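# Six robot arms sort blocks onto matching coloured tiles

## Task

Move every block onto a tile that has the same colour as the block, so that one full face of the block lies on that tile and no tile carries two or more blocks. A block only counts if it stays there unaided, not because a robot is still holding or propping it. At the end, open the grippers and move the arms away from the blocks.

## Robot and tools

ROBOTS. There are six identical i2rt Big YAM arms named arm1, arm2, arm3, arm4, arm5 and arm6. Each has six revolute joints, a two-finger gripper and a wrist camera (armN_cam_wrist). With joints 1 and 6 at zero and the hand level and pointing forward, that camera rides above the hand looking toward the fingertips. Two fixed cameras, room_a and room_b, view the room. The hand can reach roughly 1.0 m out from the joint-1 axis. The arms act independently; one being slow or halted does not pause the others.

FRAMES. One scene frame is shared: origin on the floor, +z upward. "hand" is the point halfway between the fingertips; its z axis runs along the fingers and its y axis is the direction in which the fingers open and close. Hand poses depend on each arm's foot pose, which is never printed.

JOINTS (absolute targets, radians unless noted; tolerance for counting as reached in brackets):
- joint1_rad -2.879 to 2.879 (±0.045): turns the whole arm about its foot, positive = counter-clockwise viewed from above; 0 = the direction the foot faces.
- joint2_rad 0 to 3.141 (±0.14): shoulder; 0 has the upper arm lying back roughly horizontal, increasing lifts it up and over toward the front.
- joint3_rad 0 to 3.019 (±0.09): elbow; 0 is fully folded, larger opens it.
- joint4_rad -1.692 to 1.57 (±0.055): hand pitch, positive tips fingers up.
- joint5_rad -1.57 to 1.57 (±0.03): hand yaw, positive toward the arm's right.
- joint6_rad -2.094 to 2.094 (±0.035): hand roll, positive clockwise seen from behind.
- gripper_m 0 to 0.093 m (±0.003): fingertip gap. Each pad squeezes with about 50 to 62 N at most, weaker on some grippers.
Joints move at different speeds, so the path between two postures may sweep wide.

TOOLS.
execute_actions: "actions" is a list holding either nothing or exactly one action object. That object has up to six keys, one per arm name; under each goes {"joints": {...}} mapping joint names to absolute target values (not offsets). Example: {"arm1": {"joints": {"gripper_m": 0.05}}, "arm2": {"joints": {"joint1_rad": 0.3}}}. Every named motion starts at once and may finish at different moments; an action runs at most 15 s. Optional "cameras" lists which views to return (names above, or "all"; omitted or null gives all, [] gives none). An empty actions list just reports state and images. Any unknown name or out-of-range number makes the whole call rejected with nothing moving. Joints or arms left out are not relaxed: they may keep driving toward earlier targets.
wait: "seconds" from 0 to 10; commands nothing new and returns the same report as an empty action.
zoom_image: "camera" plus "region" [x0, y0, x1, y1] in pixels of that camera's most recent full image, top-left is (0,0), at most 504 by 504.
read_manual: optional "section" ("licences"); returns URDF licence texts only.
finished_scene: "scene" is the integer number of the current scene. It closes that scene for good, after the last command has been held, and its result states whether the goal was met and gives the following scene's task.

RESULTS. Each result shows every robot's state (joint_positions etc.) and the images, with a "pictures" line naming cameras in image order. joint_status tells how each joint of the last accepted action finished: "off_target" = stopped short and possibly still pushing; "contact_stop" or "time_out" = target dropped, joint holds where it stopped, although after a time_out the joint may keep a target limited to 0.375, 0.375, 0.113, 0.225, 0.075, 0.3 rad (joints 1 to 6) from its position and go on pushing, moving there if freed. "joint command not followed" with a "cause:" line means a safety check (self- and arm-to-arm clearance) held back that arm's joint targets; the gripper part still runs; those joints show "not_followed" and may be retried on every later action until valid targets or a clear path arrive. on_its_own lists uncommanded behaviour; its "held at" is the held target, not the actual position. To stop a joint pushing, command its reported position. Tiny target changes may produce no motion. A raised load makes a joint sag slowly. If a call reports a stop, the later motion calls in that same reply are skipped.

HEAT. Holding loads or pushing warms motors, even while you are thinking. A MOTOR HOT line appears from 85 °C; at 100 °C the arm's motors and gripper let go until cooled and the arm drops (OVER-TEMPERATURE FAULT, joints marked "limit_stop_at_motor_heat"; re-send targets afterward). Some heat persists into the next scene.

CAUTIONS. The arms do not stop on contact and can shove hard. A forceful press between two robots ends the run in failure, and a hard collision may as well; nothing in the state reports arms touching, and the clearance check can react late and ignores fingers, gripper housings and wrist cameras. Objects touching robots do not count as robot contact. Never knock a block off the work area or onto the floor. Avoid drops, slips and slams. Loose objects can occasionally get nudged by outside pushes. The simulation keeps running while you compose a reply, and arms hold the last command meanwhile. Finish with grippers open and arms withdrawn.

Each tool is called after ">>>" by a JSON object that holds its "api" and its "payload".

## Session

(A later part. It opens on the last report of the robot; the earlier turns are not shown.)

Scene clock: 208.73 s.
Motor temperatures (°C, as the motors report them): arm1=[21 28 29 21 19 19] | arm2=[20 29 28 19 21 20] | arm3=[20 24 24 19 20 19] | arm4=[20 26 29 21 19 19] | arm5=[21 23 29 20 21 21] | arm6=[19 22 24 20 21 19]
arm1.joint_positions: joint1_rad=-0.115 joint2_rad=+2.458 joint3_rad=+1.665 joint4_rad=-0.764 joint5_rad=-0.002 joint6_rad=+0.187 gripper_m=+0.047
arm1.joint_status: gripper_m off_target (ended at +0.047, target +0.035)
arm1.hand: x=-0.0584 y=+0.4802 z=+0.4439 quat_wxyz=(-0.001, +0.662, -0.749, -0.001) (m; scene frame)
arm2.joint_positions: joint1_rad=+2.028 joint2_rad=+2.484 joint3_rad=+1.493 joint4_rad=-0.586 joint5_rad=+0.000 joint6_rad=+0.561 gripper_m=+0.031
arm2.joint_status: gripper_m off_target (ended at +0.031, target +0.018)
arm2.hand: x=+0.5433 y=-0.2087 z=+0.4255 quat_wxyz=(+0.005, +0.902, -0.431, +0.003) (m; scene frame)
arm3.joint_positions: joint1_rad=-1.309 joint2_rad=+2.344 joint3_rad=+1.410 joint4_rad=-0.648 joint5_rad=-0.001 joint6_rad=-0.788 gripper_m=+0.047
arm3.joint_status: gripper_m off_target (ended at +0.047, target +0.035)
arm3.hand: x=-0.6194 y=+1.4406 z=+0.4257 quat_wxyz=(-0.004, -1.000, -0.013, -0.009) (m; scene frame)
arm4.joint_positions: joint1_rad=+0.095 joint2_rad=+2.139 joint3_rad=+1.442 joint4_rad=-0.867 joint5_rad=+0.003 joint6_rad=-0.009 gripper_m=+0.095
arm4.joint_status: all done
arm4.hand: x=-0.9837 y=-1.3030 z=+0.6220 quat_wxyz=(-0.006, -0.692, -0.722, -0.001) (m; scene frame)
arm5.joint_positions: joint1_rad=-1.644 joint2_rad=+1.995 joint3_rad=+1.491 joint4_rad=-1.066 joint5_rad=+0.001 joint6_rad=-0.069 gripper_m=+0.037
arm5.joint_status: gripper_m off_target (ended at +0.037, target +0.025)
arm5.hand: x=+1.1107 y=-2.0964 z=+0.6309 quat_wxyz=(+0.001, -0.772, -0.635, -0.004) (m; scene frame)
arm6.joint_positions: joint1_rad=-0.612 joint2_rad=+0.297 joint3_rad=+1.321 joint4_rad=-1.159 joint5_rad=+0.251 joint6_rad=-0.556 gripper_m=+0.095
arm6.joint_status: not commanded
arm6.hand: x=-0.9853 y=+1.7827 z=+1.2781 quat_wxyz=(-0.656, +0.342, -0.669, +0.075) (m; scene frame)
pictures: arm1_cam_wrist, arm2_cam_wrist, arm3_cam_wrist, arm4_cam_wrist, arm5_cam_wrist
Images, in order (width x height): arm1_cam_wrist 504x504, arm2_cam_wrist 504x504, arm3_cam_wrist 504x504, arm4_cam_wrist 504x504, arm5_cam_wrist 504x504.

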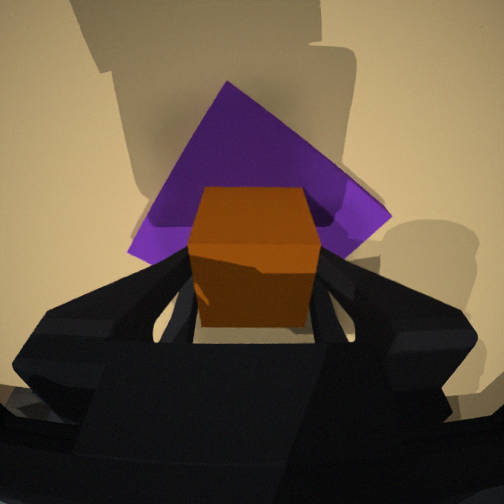

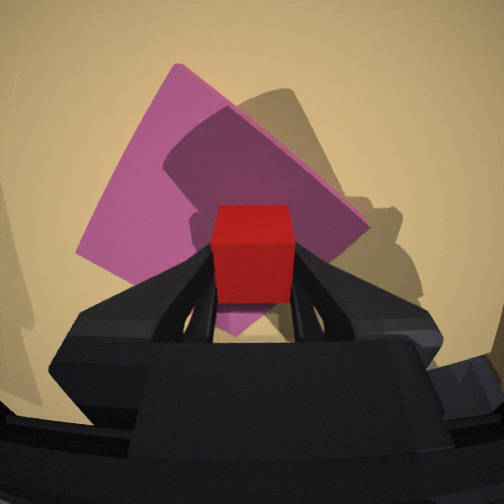

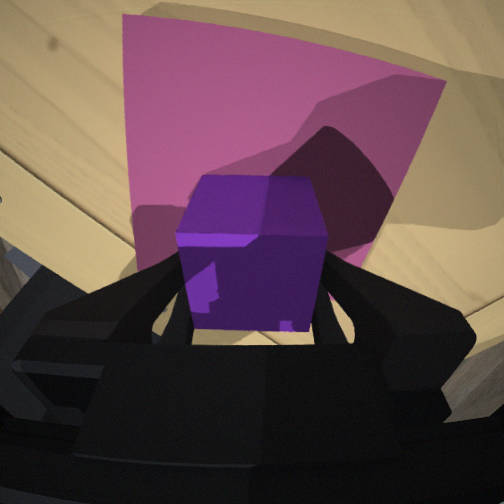

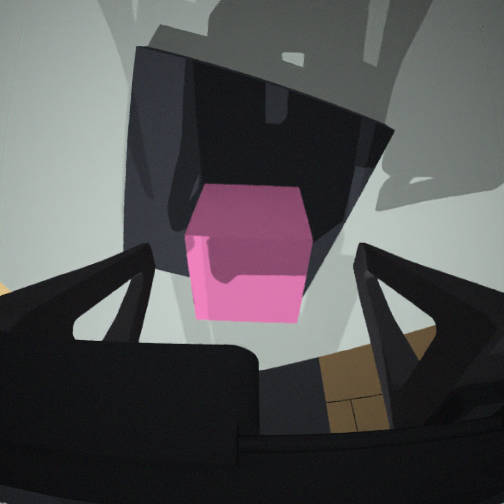

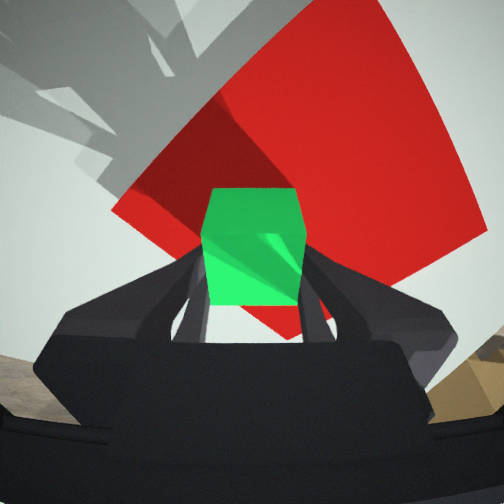

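>>> {"api": "execute_actions", "payload": {"actions": [{"arm1":{"joints":{"joint1_rad":-0.9,"joint2_rad":1.85,"joint3_rad":1.6,"joint4_rad":-1.32,"joint6_rad":-0.46}},"arm2":{"joints":{"joint2_rad":1.3,"joint3_rad":1.0,"joint4_rad":-1.27}},"arm3":{"joints":{"joint2_rad":1.3,"joint3_rad":1.0,"joint4_rad":-1.27}},"arm4":{"joints":{"gripper_m":0.03}},"arm5":{"joints":{"joint1_rad":-0.6,"joint2_rad":1.3,"joint3_rad":1.0,"joint4_rad":-1.27}}}], "cameras": ["arm4_cam_wrist","room_a","room_b"]}}

Scene clock: 274.30 s.
Motor temperatures (°C, as the motors report them): arm1=[21 29 29 21 19 19] | arm2=[20 29 28 19 21 20] | arm3=[20 25 24 19 20 19] | arm4=[20 26 29 21 19 19] | arm5=[21 24 29 20 21 21] | arm6=[19 22 24 20 21 19]
arm1.joint_positions: joint1_rad=-0.898 joint2_rad=+1.859 joint3_rad=+1.597 joint4_rad=-1.312 joint5_rad=+0.003 joint6_rad=-0.452 gripper_m=+0.047
arm1.joint_status: all done
arm1.hand: x=+0.3518 y=+0.2782 z=+0.7776 quat_wxyz=(+0.004, +0.607, -0.795, +0.007) (m; scene frame)
arm2.joint_positions: joint1_rad=+2.028 joint2_rad=+1.311 joint3_rad=+1.003 joint4_rad=-1.255 joint5_rad=+0.000 joint6_rad=+0.561 gripper_m=+0.031
arm2.joint_status: all done
arm2.hand: x=+0.7479 y=-0.2745 z=+0.8352 quat_wxyz=(+0.006, +0.902, -0.431, -0.004) (m; scene frame)
arm3.joint_positions: joint1_rad=-1.309 joint2_rad=+1.306 joint3_rad=+0.989 joint4_rad=-1.263 joint5_rad=-0.001 joint6_rad=-0.788 gripper_m=+0.047
arm3.joint_status: all done
arm3.hand: x=-0.4707 y=+1.2953 z=+0.7749 quat_wxyz=(-0.004, -1.000, -0.013, -0.008) (m; scene frame)
arm4.joint_positions: joint1_rad=+0.095 joint2_rad=+2.139 joint3_rad=+1.442 joint4_rad=-0.867 joint5_rad=+0.002 joint6_rad=-0.008 gripper_m=+0.042
arm4.joint_status: gripper_m off_target (ended at +0.042, target +0.030)
arm4.hand: x=-0.9837 y=-1.3030 z=+0.6220 quat_wxyz=(-0.006, -0.692, -0.722, -0.001) (m; scene frame)
arm5.joint_positions: joint1_rad=-0.597 joint2_rad=+1.299 joint3_rad=+1.002 joint4_rad=-1.256 joint5_rad=-0.001 joint6_rad=-0.070 gripper_m=+0.037
arm5.joint_status: all done
arm5.hand: x=+1.5103 y=-1.7950 z=+0.7742 quat_wxyz=(-0.009, -0.351, -0.936, -0.002) (m; scene frame)
arm6.joint_positions: joint1_rad=-0.612 joint2_rad=+0.297 joint3_rad=+1.321 joint4_rad=-1.159 joint5_rad=+0.251 joint6_rad=-0.556 gripper_m=+0.095
arm6.joint_status: not commanded
arm6.hand: x=-0.9853 y=+1.7827 z=+1.2781 quat_wxyz=(-0.656, +0.342, -0.669, +0.075) (m; scene frame)
pictures: arm4_cam_wrist, room_a, room_b
Images, in order (width x height): arm4_cam_wrist 504x504, room_a 504x504, room_b 504x504.

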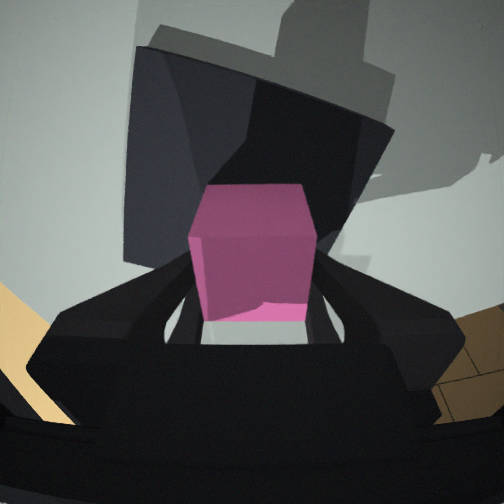

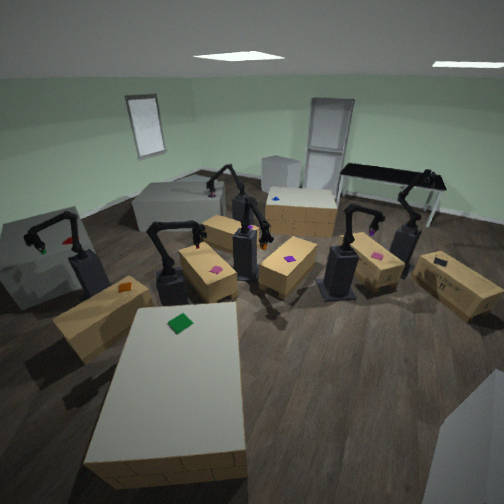

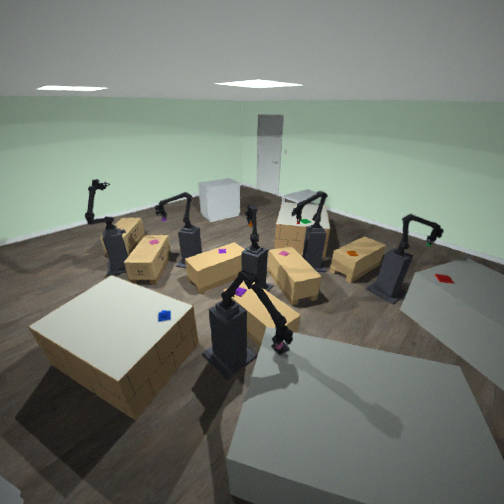

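>>> {"api": "execute_actions", "payload": {"actions": [{"arm1":{"joints":{"joint1_rad":-2.205,"joint2_rad":2.295,"joint3_rad":1.394,"joint4_rad":-0.65}},"arm2":{"joints":{"joint1_rad":0.15,"joint4_rad":-0.9,"joint6_rad":0.0}},"arm3":{"joints":{"joint1_rad":0.6}},"arm4":{"joints":{"joint1_rad":1.99,"joint2_rad":1.85,"joint3_rad":1.6,"joint4_rad":-1.32}},"arm5":{"joints":{"joint1_rad":1.35,"joint4_rad":-0.9,"joint6_rad":0.0}}}], "cameras": ["arm1_cam_wrist","arm2_cam_wrist","arm4_cam_wrist","arm5_cam_wrist","room_a"]}}

Scene clock: 301.77 s.
Motor temperatures (°C, as the motors report them): arm1=[21 29 30 21 19 19] | arm2=[20 28 29 19 21 20] | arm3=[20 23 25 19 20 19] | arm4=[20 26 29 21 19 19] | arm5=[21 22 29 20 21 21] | arm6=[19 22 24 20 21 19]
arm1.joint_positions: joint1_rad=-2.213 joint2_rad=+2.286 joint3_rad=+1.392 joint4_rad=-0.652 joint5_rad=+0.001 joint6_rad=-0.454 gripper_m=+0.047
arm1.joint_status: all done
arm1.hand: x=+0.4878 y=-0.4019 z=+0.4843 quat_wxyz=(-0.012, -0.005, -1.000, +0.011) (m; scene frame)
arm2.joint_positions: joint1_rad=+0.151 joint2_rad=+1.311 joint3_rad=+1.003 joint4_rad=-0.914 joint5_rad=+0.000 joint6_rad=+0.010 gripper_m=+0.032
arm2.joint_status: all done
arm2.hand: x=+1.3454 y=-0.0380 z=+0.8454 quat_wxyz=(-0.151, +0.440, -0.882, -0.076) (m; scene frame)
arm3.joint_positions: joint1_rad=+0.602 joint2_rad=+1.306 joint3_rad=+0.989 joint4_rad=-1.263 joint5_rad=+0.000 joint6_rad=-0.788 gripper_m=+0.047
arm3.joint_status: all done
arm3.hand: x=-0.3618 y=+0.7358 z=+0.7761 quat_wxyz=(-0.004, -0.566, -0.824, -0.007) (m; scene frame)
arm4.joint_positions: joint1_rad=+1.997 joint2_rad=+1.858 joint3_rad=+1.604 joint4_rad=-1.304 joint5_rad=+0.000 joint6_rad=-0.007 gripper_m=+0.042
arm4.joint_status: all done
arm4.hand: x=-0.4745 y=-0.5244 z=+0.8384 quat_wxyz=(-0.013, +0.184, -0.983, +0.000) (m; scene frame)
arm5.joint_positions: joint1_rad=+1.354 joint2_rad=+1.309 joint3_rad=+1.002 joint4_rad=-0.915 joint5_rad=+0.000 joint6_rad=-0.012 gripper_m=+0.037
arm5.joint_status: all done
arm5.hand: x=+1.4334 y=-1.1417 z=+0.7906 quat_wxyz=(-0.150, +0.546, -0.819, -0.096) (m; scene frame)
arm6.joint_positions: joint1_rad=-0.612 joint2_rad=+0.297 joint3_rad=+1.321 joint4_rad=-1.159 joint5_rad=+0.251 joint6_rad=-0.556 gripper_m=+0.095
arm6.joint_status: not commanded
arm6.hand: x=-0.9853 y=+1.7827 z=+1.2781 quat_wxyz=(-0.656, +0.342, -0.669, +0.075) (m; scene frame)
pictures: arm1_cam_wrist, arm2_cam_wrist, arm4_cam_wrist, arm5_cam_wrist, room_a
Images, in order (width x height): arm1_cam_wrist 504x504, arm2_cam_wrist 504x504, arm4_cam_wrist 504x504, arm5_cam_wrist 504x504, room_a 504x504.

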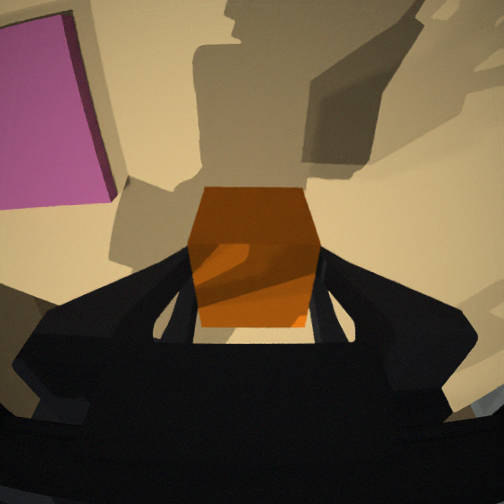

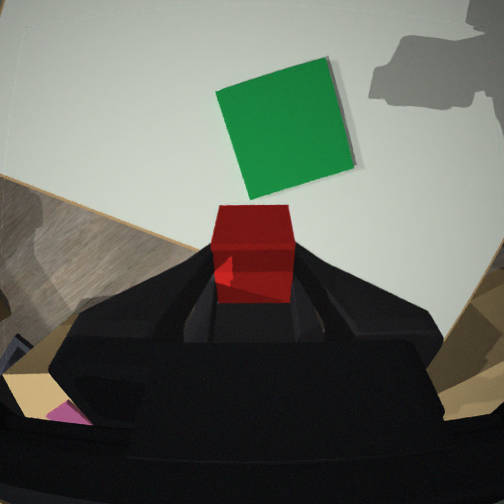

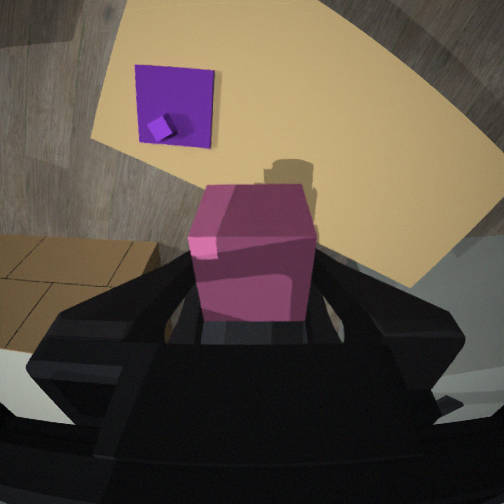

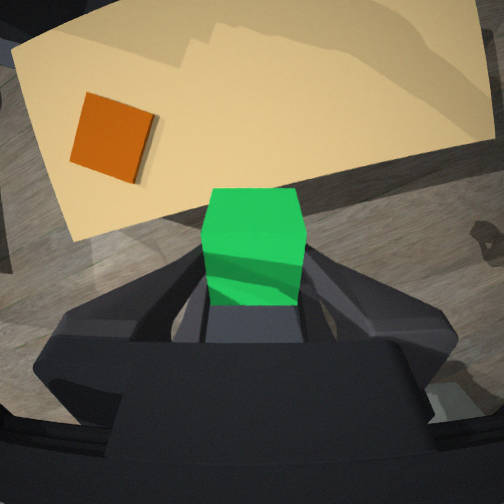

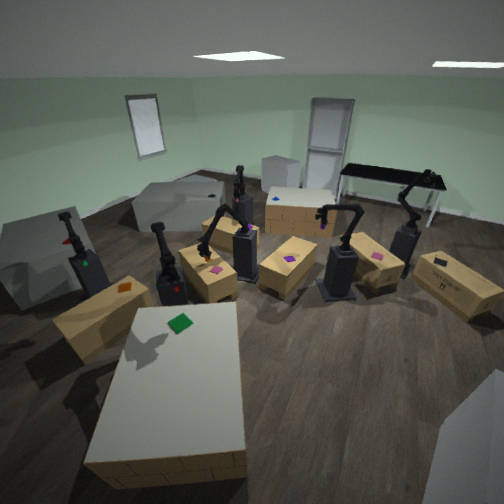

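>>> {"api": "execute_actions", "payload": {"actions": [{"arm1":{"joints":{"joint1_rad":-2.25,"joint2_rad":2.384,"joint4_rad":-0.58}},"arm2":{"joints":{"joint1_rad":-2.085,"joint2_rad":1.70,"joint3_rad":1.37,"joint4_rad":-1.2}},"arm3":{"joints":{"joint1_rad":1.30,"joint2_rad":2.30,"joint3_rad":1.56,"joint4_rad":-0.80,"joint6_rad":-0.42}},"arm4":{"joints":{"joint1_rad":1.93,"joint2_rad":2.45,"joint3_rad":1.492,"joint4_rad":-0.594,"joint6_rad":-0.45}},"arm5":{"joints":{"joint1_rad":1.457,"joint2_rad":2.43,"joint3_rad":1.76,"joint4_rad":-0.87,"joint6_rad":0.68}}}], "cameras": ["arm1_cam_wrist","arm2_cam_wrist","arm3_cam_wrist","arm4_cam_wrist","arm5_cam_wrist"]}}

Scene clock: 366.07 s.
Motor temperatures (°C, as the motors report them): arm1=[21 29 28 21 19 19] | arm2=[20 27 30 19 21 20] | arm3=[20 23 26 19 20 19] | arm4=[20 27 30 21 19 19] | arm5=[21 22 29 21 21 21] | arm6=[19 22 24 20 21 19]
arm1.joint_positions: joint1_rad=-2.249 joint2_rad=+2.384 joint3_rad=+1.391 joint4_rad=-0.586 joint5_rad=+0.001 joint6_rad=-0.454 gripper_m=+0.047
arm1.joint_status: all done
arm1.hand: x=+0.4644 y=-0.4124 z=+0.4318 quat_wxyz=(+0.002, -0.022, -1.000, +0.004) (m; scene frame)
arm2.joint_positions: joint1_rad=-2.090 joint2_rad=+1.710 joint3_rad=+1.328 joint4_rad=-1.186 joint5_rad=+0.000 joint6_rad=+0.008 gripper_m=+0.032
arm2.joint_status: all done
arm2.hand: x=+1.2137 y=-0.8705 z=+0.7939 quat_wxyz=(-0.002, -0.611, -0.792, +0.005) (m; scene frame)
arm3.joint_positions: joint1_rad=+1.293 joint2_rad=+2.329 joint3_rad=+1.531 joint4_rad=-0.799 joint5_rad=-0.001 joint6_rad=-0.433 gripper_m=+0.048
arm3.joint_status: all done
arm3.hand: x=-0.0580 y=+0.4834 z=+0.4701 quat_wxyz=(+0.003, -0.421, -0.907, -0.012) (m; scene frame)
arm4.joint_positions: joint1_rad=+1.929 joint2_rad=+2.441 joint3_rad=+1.478 joint4_rad=-0.609 joint5_rad=+0.000 joint6_rad=-0.440 gripper_m=+0.042
arm4.joint_status: all done
arm4.hand: x=-0.4518 y=-0.5593 z=+0.4695 quat_wxyz=(-0.006, +0.360, -0.933, +0.003) (m; scene frame)
arm5.joint_positions: joint1_rad=+1.462 joint2_rad=+2.456 joint3_rad=+1.716 joint4_rad=-0.878 joint5_rad=-0.001 joint6_rad=+0.668 gripper_m=+0.037
arm5.joint_status: all done
arm5.hand: x=+1.4473 y=-0.9401 z=+0.4393 quat_wxyz=(+0.010, +0.297, -0.955, +0.016) (m; scene frame)
arm6.joint_positions: joint1_rad=-0.612 joint2_rad=+0.297 joint3_rad=+1.321 joint4_rad=-1.159 joint5_rad=+0.251 joint6_rad=-0.556 gripper_m=+0.095
arm6.joint_status: not commanded
arm6.hand: x=-0.9853 y=+1.7827 z=+1.2781 quat_wxyz=(-0.656, +0.342, -0.669, +0.075) (m; scene frame)
pictures: arm1_cam_wrist, arm2_cam_wrist, arm3_cam_wrist, arm4_cam_wrist, arm5_cam_wrist
Images, in order (width x height): arm1_cam_wrist 504x504, arm2_cam_wrist 504x504, arm3_cam_wrist 504x504, arm4_cam_wrist 504x504, arm5_cam_wrist 504x504.

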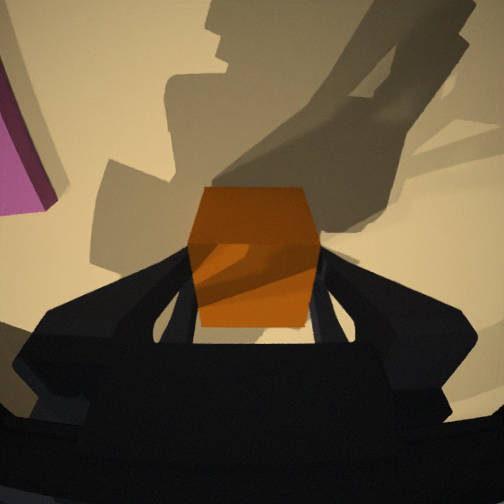

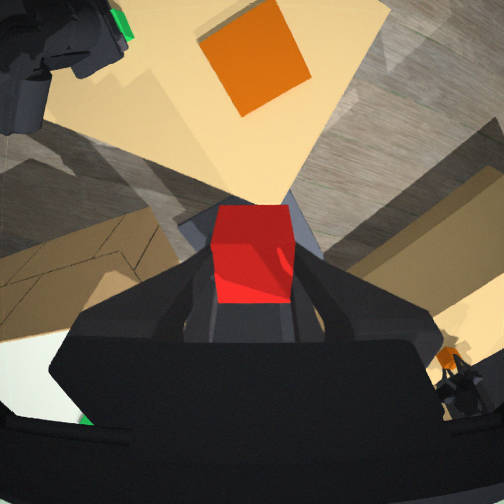

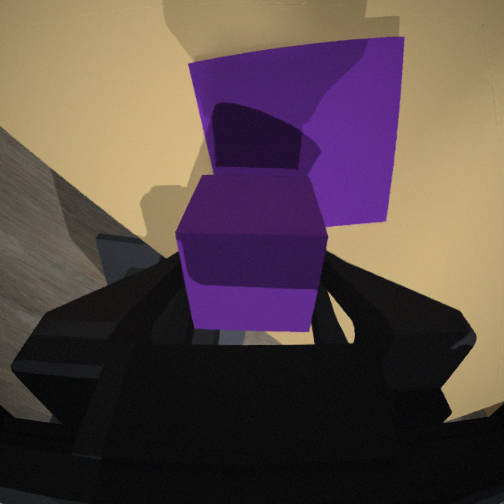

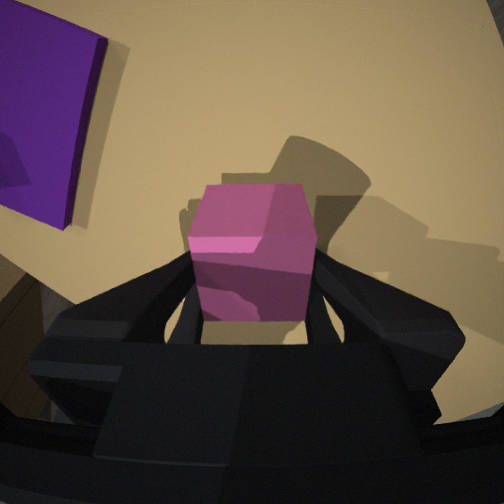

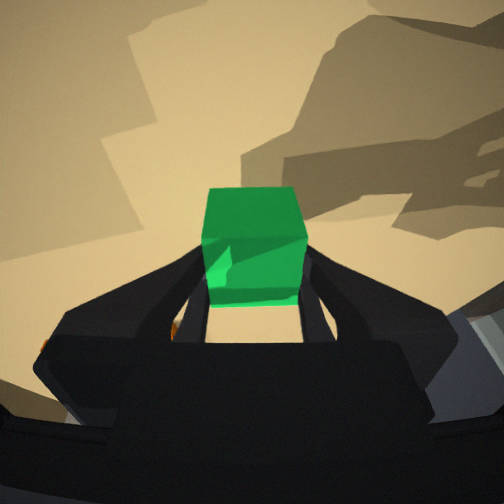

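>>> {"api": "execute_actions", "payload": {"actions": [{"arm1":{"joints":{"gripper_m":0.093}},"arm2":{"joints":{"joint2_rad":2.425,"joint3_rad":1.50,"joint4_rad":-0.61,"joint6_rad":0.245}},"arm3":{"joints":{"joint1_rad":1.28,"joint2_rad":2.435,"joint3_rad":1.725,"joint4_rad":-0.81,"joint6_rad":-0.54}},"arm4":{"joints":{"joint2_rad":2.465,"joint4_rad":-0.59}},"arm5":{"joints":{"joint2_rad":2.485,"joint4_rad":-0.81}}}], "cameras": ["arm1_cam_wrist","arm2_cam_wrist","arm3_cam_wrist","arm4_cam_wrist","arm5_cam_wrist"]}}

Scene clock: 411.17 s.
Motor temperatures (°C, as the motors report them): arm1=[21 29 28 21 19 19] | arm2=[20 28 32 19 21 20] | arm3=[20 25 26 19 20 19] | arm4=[20 28 28 21 19 19] | arm5=[21 25 30 20 21 21] | arm6=[19 22 24 20 21 19]
arm1.joint_positions: joint1_rad=-2.249 joint2_rad=+2.384 joint3_rad=+1.391 joint4_rad=-0.586 joint5_rad=+0.001 joint6_rad=-0.454 gripper_m=+0.093
arm1.joint_status: all done
arm1.hand: x=+0.4644 y=-0.4124 z=+0.4318 quat_wxyz=(+0.002, -0.022, -1.000, +0.004) (m; scene frame)
arm2.joint_positions: joint1_rad=-2.090 joint2_rad=+2.456 joint3_rad=+1.481 joint4_rad=-0.625 joint5_rad=+0.000 joint6_rad=+0.235 gripper_m=+0.032
arm2.joint_status: all done
arm2.hand: x=+1.2301 y=-0.9398 z=+0.4426 quat_wxyz=(+0.011, -0.697, -0.717, -0.003) (m; scene frame)
arm3.joint_positions: joint1_rad=+1.287 joint2_rad=+2.449 joint3_rad=+1.688 joint4_rad=-0.808 joint5_rad=-0.001 joint6_rad=-0.527 gripper_m=+0.048
arm3.joint_status: all done
arm3.hand: x=-0.0506 y=+0.4422 z=+0.4411 quat_wxyz=(-0.006, -0.380, -0.925, -0.002) (m; scene frame)
arm4.joint_positions: joint1_rad=+1.929 joint2_rad=+2.441 joint3_rad=+1.478 joint4_rad=-0.609 joint5_rad=+0.000 joint6_rad=-0.440 gripper_m=+0.042
arm4.joint_status: all done
arm4.hand: x=-0.4518 y=-0.5593 z=+0.4695 quat_wxyz=(-0.006, +0.360, -0.933, +0.003) (m; scene frame)
arm5.joint_positions: joint1_rad=+1.462 joint2_rad=+2.488 joint3_rad=+1.719 joint4_rad=-0.826 joint5_rad=-0.002 joint6_rad=+0.668 gripper_m=+0.037
arm5.joint_status: all done
arm5.hand: x=+1.4485 y=-0.9362 z=+0.4202 quat_wxyz=(+0.003, +0.297, -0.955, +0.007) (m; scene frame)
arm6.joint_positions: joint1_rad=-0.612 joint2_rad=+0.297 joint3_rad=+1.321 joint4_rad=-1.159 joint5_rad=+0.251 joint6_rad=-0.556 gripper_m=+0.095
arm6.joint_status: not commanded
arm6.hand: x=-0.9853 y=+1.7827 z=+1.2781 quat_wxyz=(-0.656, +0.342, -0.669, +0.075) (m; scene frame)
pictures: arm1_cam_wrist, arm2_cam_wrist, arm3_cam_wrist, arm4_cam_wrist, arm5_cam_wrist
Images, in order (width x height): arm1_cam_wrist 504x504, arm2_cam_wrist 504x504, arm3_cam_wrist 504x504, arm4_cam_wrist 504x504, arm5_cam_wrist 504x504.

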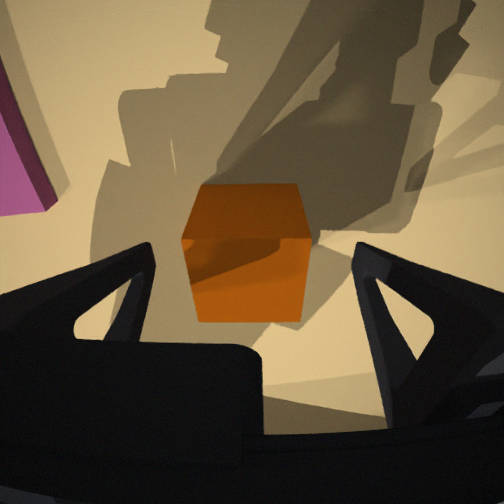

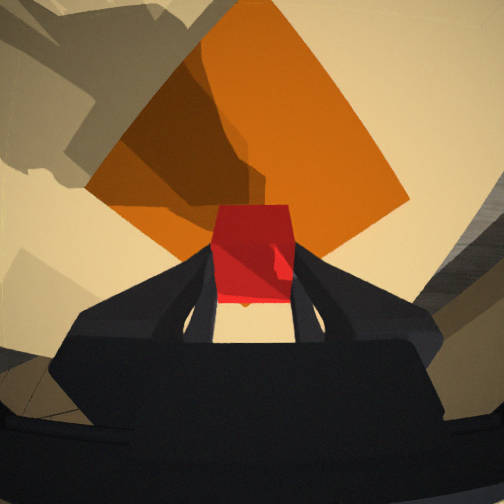

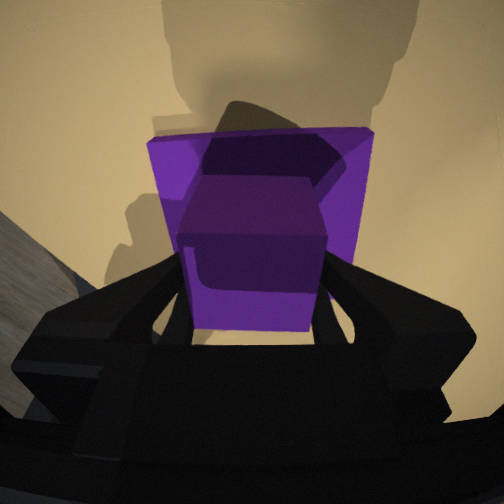

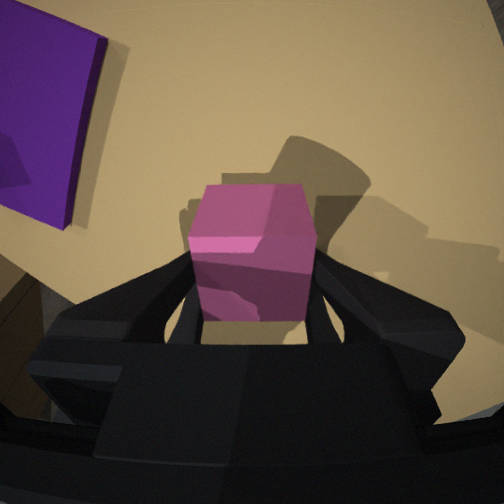

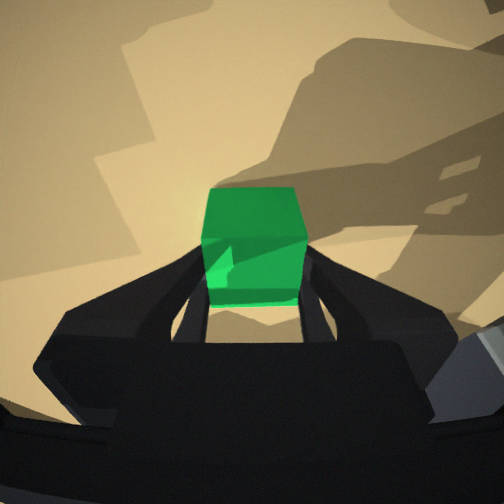

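>>> {"api": "zoom_image", "payload": {"camera": "arm3_cam_wrist", "region": [130, 90, 390, 270]}}

>>> {"api": "zoom_image", "payload": {"camera": "arm4_cam_wrist", "region": [130, 110, 410, 290]}}

Region (130, 90, 390, 270) of arm3_cam_wrist's 504x504 image, scaled by 1.938, with more detail than that image has; it fills the top 349 rows of this view, and the rest is white.

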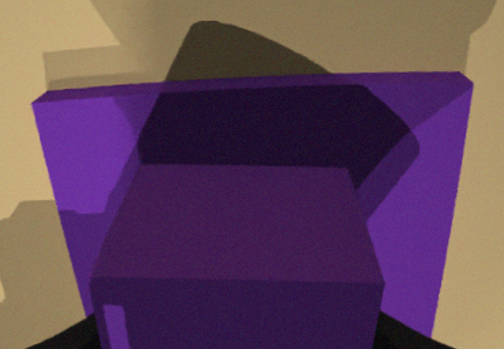

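Region (130, 110, 410, 290) of arm4_cam_wrist's 504x504 image, scaled by 1.800, with more detail than that image has; it fills the top 324 rows of this view, and the rest is white.

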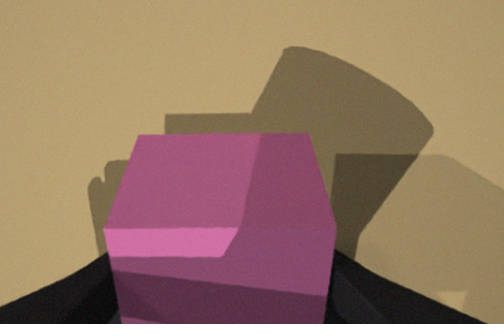

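>>> {"api": "execute_actions", "payload": {"actions": [{"arm1":{"joints":{"joint2_rad":2.15,"joint4_rad":-0.82}},"arm2":{"joints":{"joint2_rad":2.482,"joint4_rad":-0.575}},"arm3":{"joints":{"gripper_m":0.093}},"arm4":{"joints":{"joint2_rad":2.515,"joint4_rad":-0.545}},"arm5":{"joints":{"gripper_m":0.093}}}], "cameras": ["arm2_cam_wrist","arm3_cam_wrist","arm4_cam_wrist","arm5_cam_wrist"]}}

Scene clock: 435.40 s.
Motor temperatures (°C, as the motors report them): arm1=[21 29 28 21 19 19] | arm2=[20 29 30 19 21 20] | arm3=[20 26 26 19 20 19] | arm4=[20 28 28 21 19 19] | arm5=[21 26 29 20 21 21] | arm6=[19 22 24 20 21 19]
arm1.joint_positions: joint1_rad=-2.249 joint2_rad=+2.139 joint3_rad=+1.389 joint4_rad=-0.812 joint5_rad=+0.001 joint6_rad=-0.454 gripper_m=+0.093
arm1.joint_status: all done
arm1.hand: x=+0.4766 y=-0.4178 z=+0.5636 quat_wxyz=(-0.005, -0.022, -1.000, +0.008) (m; scene frame)
arm2.joint_positions: joint1_rad=-2.090 joint2_rad=+2.464 joint3_rad=+1.481 joint4_rad=-0.591 joint5_rad=+0.000 joint6_rad=+0.235 gripper_m=+0.032
arm2.joint_status: all done
arm2.hand: x=+1.2315 y=-0.9449 z=+0.4381 quat_wxyz=(+0.000, -0.697, -0.717, +0.004) (m; scene frame)
arm3.joint_positions: joint1_rad=+1.287 joint2_rad=+2.449 joint3_rad=+1.689 joint4_rad=-0.808 joint5_rad=-0.001 joint6_rad=-0.528 gripper_m=+0.093
arm3.joint_status: all done
arm3.hand: x=-0.0505 y=+0.4418 z=+0.4413 quat_wxyz=(-0.006, -0.380, -0.925, -0.001) (m; scene frame)
arm4.joint_positions: joint1_rad=+1.929 joint2_rad=+2.504 joint3_rad=+1.478 joint4_rad=-0.561 joint5_rad=+0.000 joint6_rad=-0.440 gripper_m=+0.042
arm4.joint_status: all done
arm4.hand: x=-0.4636 y=-0.5630 z=+0.4345 quat_wxyz=(+0.003, +0.360, -0.933, +0.002) (m; scene frame)
arm5.joint_positions: joint1_rad=+1.462 joint2_rad=+2.488 joint3_rad=+1.719 joint4_rad=-0.826 joint5_rad=-0.001 joint6_rad=+0.669 gripper_m=+0.093
arm5.joint_status: all done
arm5.hand: x=+1.4486 y=-0.9364 z=+0.4199 quat_wxyz=(+0.003, +0.297, -0.955, +0.007) (m; scene frame)
arm6.joint_positions: joint1_rad=-0.612 joint2_rad=+0.297 joint3_rad=+1.321 joint4_rad=-1.159 joint5_rad=+0.251 joint6_rad=-0.556 gripper_m=+0.095
arm6.joint_status: not commanded
arm6.hand: x=-0.9853 y=+1.7827 z=+1.2781 quat_wxyz=(-0.656, +0.342, -0.669, +0.075) (m; scene frame)
pictures: arm2_cam_wrist, arm3_cam_wrist, arm4_cam_wrist, arm5_cam_wrist
Images, in order (width x height): arm2_cam_wrist 504x504, arm3_cam_wrist 504x504, arm4_cam_wrist 504x504, arm5_cam_wrist 504x504.

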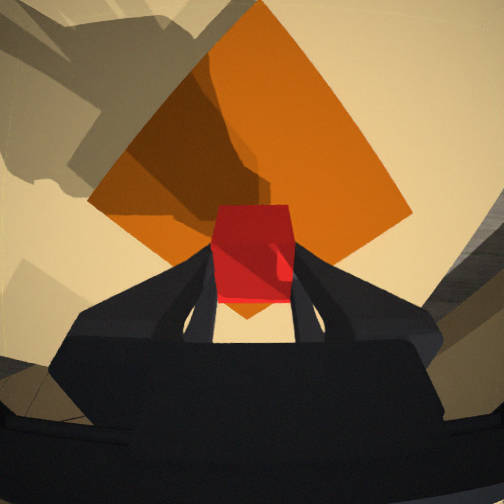

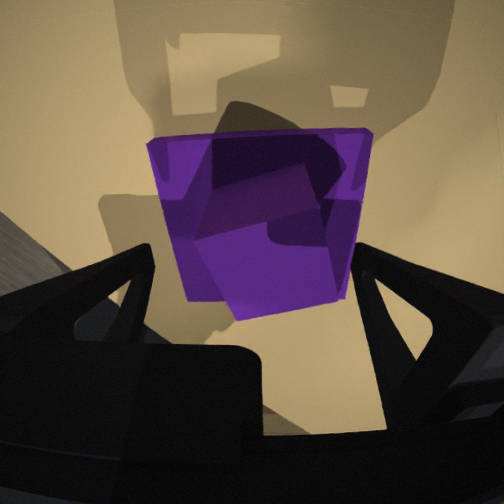

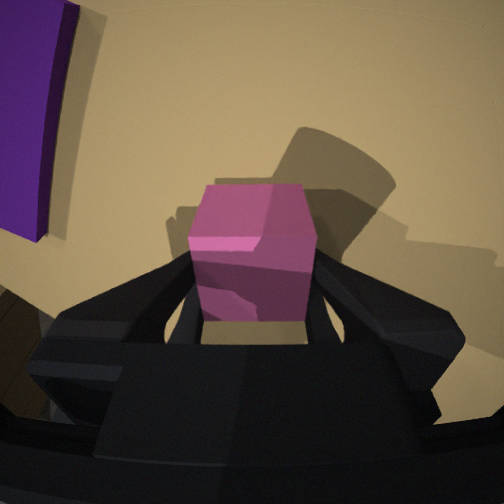

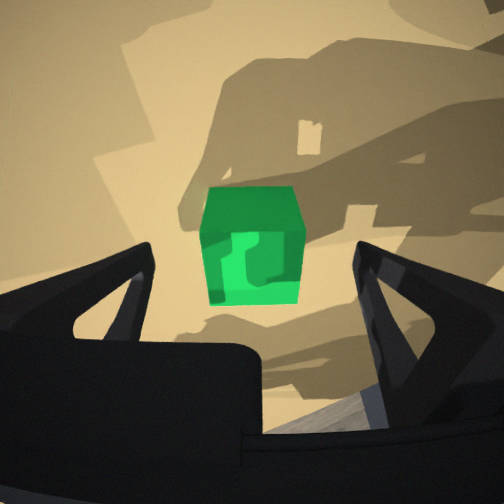

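>>> {"api": "execute_actions", "payload": {"actions": [{"arm1":{"joints":{"joint1_rad":-1.3,"joint2_rad":1.3,"joint3_rad":1.0,"joint4_rad":-1.27,"joint6_rad":0.0}},"arm2":{"joints":{"joint2_rad":2.50,"joint4_rad":-0.56}},"arm3":{"joints":{"joint2_rad":2.0,"joint3_rad":1.72,"joint4_rad":-1.28}},"arm4":{"joints":{"joint2_rad":2.53,"joint4_rad":-0.525}},"arm5":{"joints":{"joint2_rad":1.5,"joint3_rad":1.1,"joint4_rad":-1.17}}}], "cameras": ["arm2_cam_wrist","arm3_cam_wrist","arm4_cam_wrist","arm5_cam_wrist"]}}

Scene clock: 455.03 s.
Motor temperatures (°C, as the motors report them): arm1=[21 29 28 21 19 19] | arm2=[20 29 29 19 21 20] | arm3=[20 26 26 19 20 19] | arm4=[20 28 28 21 19 19] | arm5=[21 26 29 20 21 21] | arm6=[19 22 24 20 21 19]
arm1.joint_positions: joint1_rad=-1.301 joint2_rad=+1.288 joint3_rad=+1.006 joint4_rad=-1.262 joint5_rad=+0.000 joint6_rad=-0.008 gripper_m=+0.093
arm1.joint_status: all done
arm1.hand: x=+0.3007 y=+0.0091 z=+0.8125 quat_wxyz=(-0.013, +0.226, -0.974, +0.003) (m; scene frame)
arm2.joint_positions: joint1_rad=-2.090 joint2_rad=+2.486 joint3_rad=+1.481 joint4_rad=-0.577 joint5_rad=+0.000 joint6_rad=+0.235 gripper_m=+0.032
arm2.joint_status: all done
arm2.hand: x=+1.2302 y=-0.9406 z=+0.4264 quat_wxyz=(+0.002, -0.697, -0.717, +0.002) (m; scene frame)
arm3.joint_positions: joint1_rad=+1.287 joint2_rad=+2.014 joint3_rad=+1.707 joint4_rad=-1.273 joint5_rad=-0.001 joint6_rad=-0.528 gripper_m=+0.093
arm3.joint_status: all done
arm3.hand: x=-0.0602 y=+0.4675 z=+0.7125 quat_wxyz=(-0.002, -0.380, -0.925, -0.006) (m; scene frame)
arm4.joint_positions: joint1_rad=+1.929 joint2_rad=+2.505 joint3_rad=+1.478 joint4_rad=-0.542 joint5_rad=+0.000 joint6_rad=-0.440 gripper_m=+0.042
arm4.joint_status: all done
arm4.hand: x=-0.4593 y=-0.5617 z=+0.4343 quat_wxyz=(-0.007, +0.360, -0.933, +0.003) (m; scene frame)
arm5.joint_positions: joint1_rad=+1.462 joint2_rad=+1.500 joint3_rad=+1.103 joint4_rad=-1.157 joint5_rad=-0.001 joint6_rad=+0.669 gripper_m=+0.093
arm5.joint_status: all done
arm5.hand: x=+1.3839 y=-1.1424 z=+0.7423 quat_wxyz=(-0.008, +0.297, -0.955, -0.010) (m; scene frame)
arm6.joint_positions: joint1_rad=-0.612 joint2_rad=+0.297 joint3_rad=+1.321 joint4_rad=-1.159 joint5_rad=+0.251 joint6_rad=-0.556 gripper_m=+0.095
arm6.joint_status: not commanded
arm6.hand: x=-0.9853 y=+1.7827 z=+1.2781 quat_wxyz=(-0.656, +0.342, -0.669, +0.075) (m; scene frame)
pictures: arm2_cam_wrist, arm3_cam_wrist, arm4_cam_wrist, arm5_cam_wrist
Images, in order (width x height): arm2_cam_wrist 504x504, arm3_cam_wrist 504x504, arm4_cam_wrist 504x504, arm5_cam_wrist 504x504.

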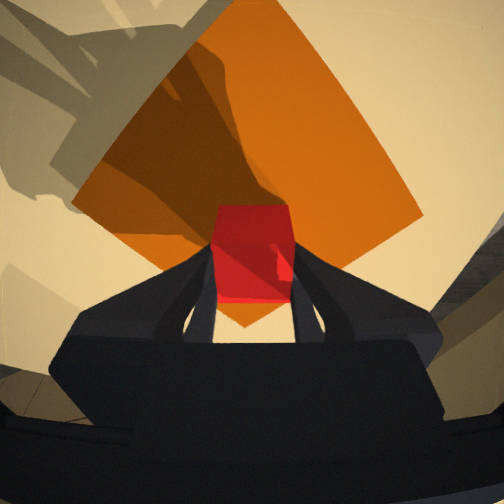

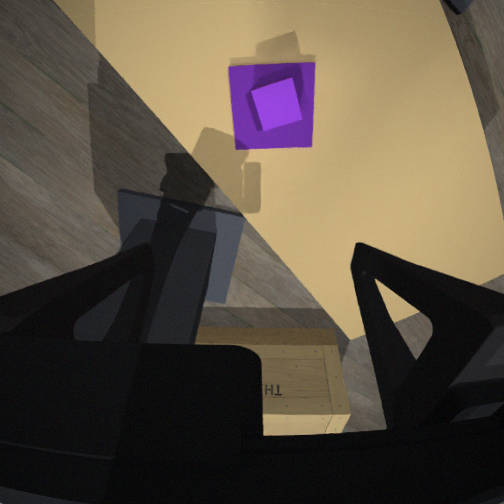

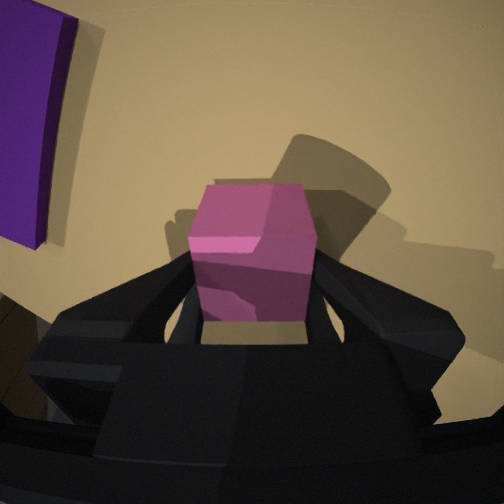

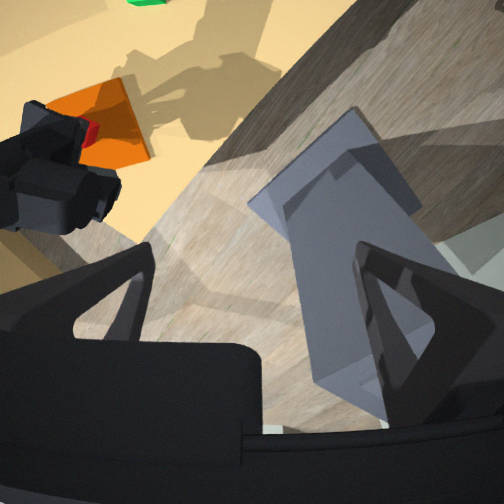

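>>> {"api": "execute_actions", "payload": {"actions": [{"arm1":{"joints":{"joint1_rad":-0.7}},"arm2":{"joints":{"gripper_m":0.093}},"arm3":{"joints":{"joint1_rad":0.7,"joint2_rad":1.3,"joint3_rad":1.0,"joint4_rad":-1.27}},"arm4":{"joints":{"joint2_rad":2.555,"joint4_rad":-0.51}},"arm5":{"joints":{"joint1_rad":2.15,"joint6_rad":0.0}}}], "cameras": ["arm2_cam_wrist","arm4_cam_wrist","arm5_cam_wrist"]}}

Scene clock: 474.77 s.
Motor temperatures (°C, as the motors report them): arm1=[21 27 29 21 19 19] | arm2=[20 29 28 19 21 20] | arm3=[20 26 26 19 20 19] | arm4=[20 28 28 21 19 19] | arm5=[21 24 29 20 21 21] | arm6=[19 22 24 20 21 19]
arm1.joint_positions: joint1_rad=-0.700 joint2_rad=+1.289 joint3_rad=+1.006 joint4_rad=-1.262 joint5_rad=+0.000 joint6_rad=-0.006 gripper_m=+0.093
arm1.joint_status: all done
arm1.hand: x=+0.1579 y=+0.1633 z=+0.8100 quat_wxyz=(-0.010, +0.504, -0.864, -0.001) (m; scene frame)
arm2.joint_positions: joint1_rad=-2.090 joint2_rad=+2.486 joint3_rad=+1.481 joint4_rad=-0.577 joint5_rad=+0.000 joint6_rad=+0.236 gripper_m=+0.093
arm2.joint_status: all done
arm2.hand: x=+1.2302 y=-0.9406 z=+0.4264 quat_wxyz=(+0.002, -0.697, -0.717, +0.002) (m; scene frame)
arm3.joint_positions: joint1_rad=+0.693 joint2_rad=+1.300 joint3_rad=+0.988 joint4_rad=-1.268 joint5_rad=+0.002 joint6_rad=-0.529 gripper_m=+0.093
arm3.joint_status: all done
arm3.hand: x=-0.3321 y=+0.7259 z=+0.7781 quat_wxyz=(-0.002, -0.634, -0.773, -0.007) (m; scene frame)
arm4.joint_positions: joint1_rad=+1.929 joint2_rad=+2.536 joint3_rad=+1.478 joint4_rad=-0.527 joint5_rad=+0.000 joint6_rad=-0.440 gripper_m=+0.042
arm4.joint_status: all done
arm4.hand: x=-0.4676 y=-0.5643 z=+0.4175 quat_wxyz=(+0.001, +0.360, -0.933, +0.002) (m; scene frame)
arm5.joint_positions: joint1_rad=+2.156 joint2_rad=+1.500 joint3_rad=+1.103 joint4_rad=-1.157 joint5_rad=-0.001 joint6_rad=+0.012 gripper_m=+0.093
arm5.joint_status: all done
arm5.hand: x=+1.0991 y=-1.1560 z=+0.7404 quat_wxyz=(-0.009, +0.829, -0.560, -0.007) (m; scene frame)
arm6.joint_positions: joint1_rad=-0.612 joint2_rad=+0.297 joint3_rad=+1.321 joint4_rad=-1.159 joint5_rad=+0.251 joint6_rad=-0.556 gripper_m=+0.095
arm6.joint_status: not commanded
arm6.hand: x=-0.9853 y=+1.7827 z=+1.2781 quat_wxyz=(-0.656, +0.342, -0.669, +0.075) (m; scene frame)
pictures: arm2_cam_wrist, arm4_cam_wrist, arm5_cam_wrist
Images, in order (width x height): arm2_cam_wrist 504x504, arm4_cam_wrist 504x504, arm5_cam_wrist 504x504.

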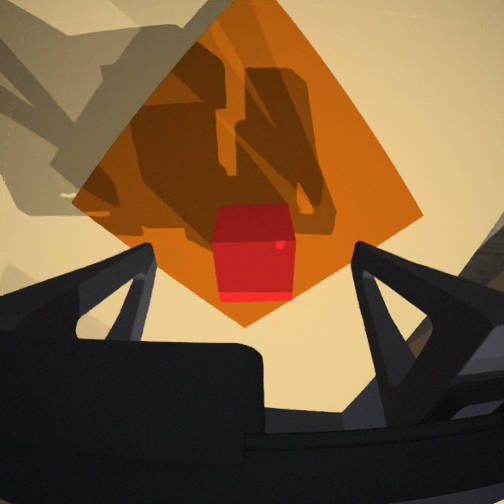

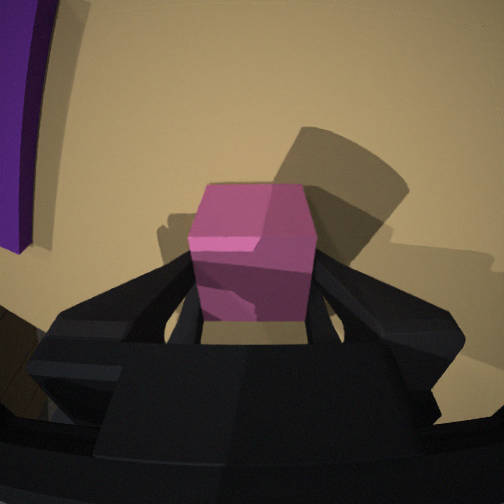

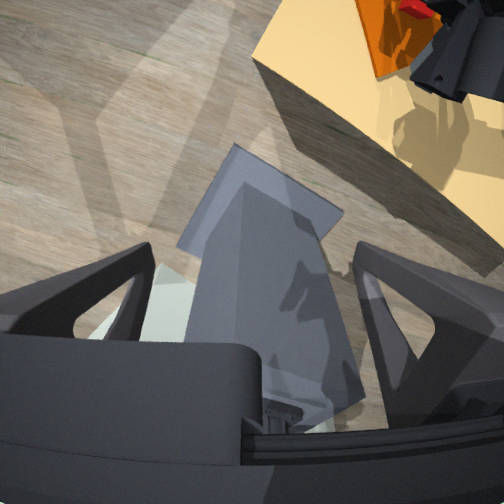

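>>> {"api": "execute_actions", "payload": {"actions": [{"arm1":{"joints":{"joint1_rad":0.3}},"arm2":{"joints":{"joint1_rad":-1.775,"joint2_rad":2.36,"joint3_rad":1.78,"joint4_rad":-0.95,"joint6_rad":0.0}},"arm4":{"joints":{"joint2_rad":2.567,"joint4_rad":-0.50}},"arm5":{"joints":{"joint1_rad":1.79,"joint2_rad":2.245,"joint3_rad":1.57,"joint4_rad":-0.83}}}], "cameras": ["arm2_cam_wrist","arm4_cam_wrist","arm5_cam_wrist"]}}

Scene clock: 498.93 s.
Motor temperatures (°C, as the motors report them): arm1=[21 27 29 21 19 19] | arm2=[20 29 28 19 21 20] | arm3=[20 24 26 19 20 19] | arm4=[20 28 28 21 19 19] | arm5=[21 24 28 20 21 21] | arm6=[19 22 24 20 21 19]
arm1.joint_positions: joint1_rad=+0.299 joint2_rad=+1.291 joint3_rad=+1.006 joint4_rad=-1.262 joint5_rad=+0.000 joint6_rad=-0.006 gripper_m=+0.093
arm1.joint_status: all done
arm1.hand: x=-0.1822 y=+0.1712 z=+0.8082 quat_wxyz=(-0.002, +0.856, -0.517, -0.006) (m; scene frame)
arm2.joint_positions: joint1_rad=-1.779 joint2_rad=+2.347 joint3_rad=+1.765 joint4_rad=-0.936 joint5_rad=-0.001 joint6_rad=+0.010 gripper_m=+0.093
arm2.joint_status: all done
arm2.hand: x=+1.4464 y=-0.9534 z=+0.5839 quat_wxyz=(-0.024, -0.482, -0.876, +0.017) (m; scene frame)
arm3.joint_positions: joint1_rad=+0.693 joint2_rad=+1.300 joint3_rad=+0.988 joint4_rad=-1.268 joint5_rad=+0.002 joint6_rad=-0.529 gripper_m=+0.093
arm3.joint_status: not commanded
arm3.hand: x=-0.3321 y=+0.7259 z=+0.7781 quat_wxyz=(-0.002, -0.634, -0.773, -0.007) (m; scene frame)
arm4.joint_positions: joint1_rad=+1.929 joint2_rad=+2.540 joint3_rad=+1.478 joint4_rad=-0.517 joint5_rad=+0.000 joint6_rad=-0.440 gripper_m=+0.042
arm4.joint_status: all done
arm4.hand: x=-0.4669 y=-0.5641 z=+0.4153 quat_wxyz=(-0.002, +0.360, -0.933, +0.002) (m; scene frame)
arm5.joint_positions: joint1_rad=+1.793 joint2_rad=+2.263 joint3_rad=+1.532 joint4_rad=-0.839 joint5_rad=-0.001 joint6_rad=+0.010 gripper_m=+0.093
arm5.joint_status: all done
arm5.hand: x=+1.2431 y=-0.9411 z=+0.5011 quat_wxyz=(-0.005, +0.715, -0.699, -0.001) (m; scene frame)
arm6.joint_positions: joint1_rad=-0.612 joint2_rad=+0.297 joint3_rad=+1.321 joint4_rad=-1.159 joint5_rad=+0.251 joint6_rad=-0.556 gripper_m=+0.095
arm6.joint_status: not commanded
arm6.hand: x=-0.9853 y=+1.7827 z=+1.2781 quat_wxyz=(-0.656, +0.342, -0.669, +0.075) (m; scene frame)
pictures: arm2_cam_wrist, arm4_cam_wrist, arm5_cam_wrist
Images, in order (width x height): arm2_cam_wrist 504x504, arm4_cam_wrist 504x504, arm5_cam_wrist 504x504.

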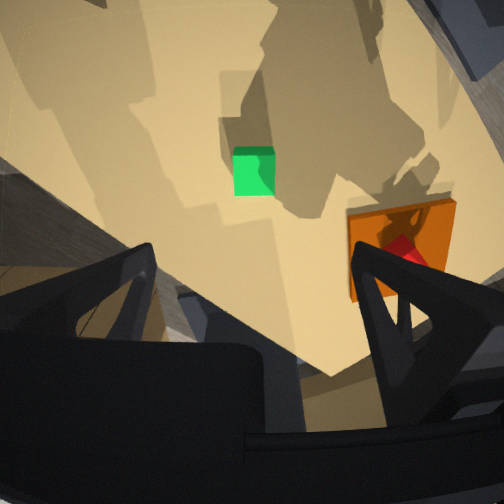

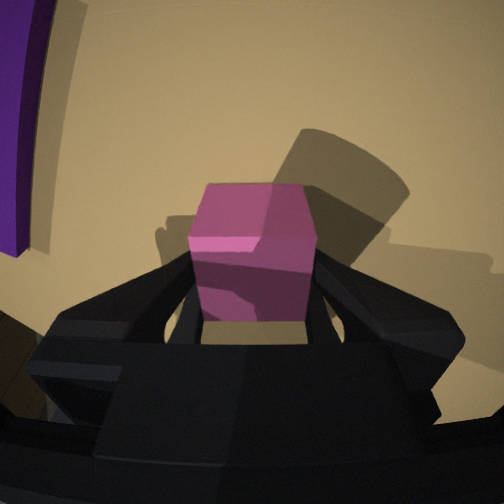

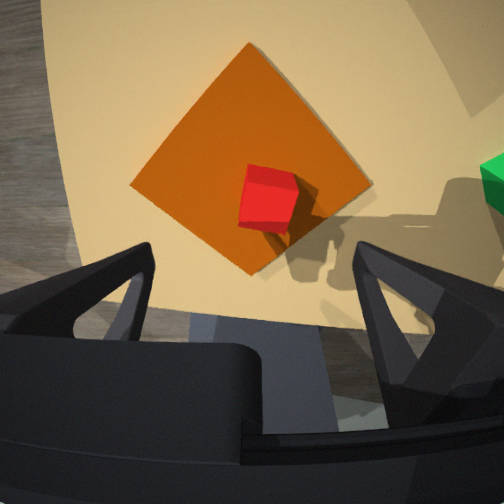

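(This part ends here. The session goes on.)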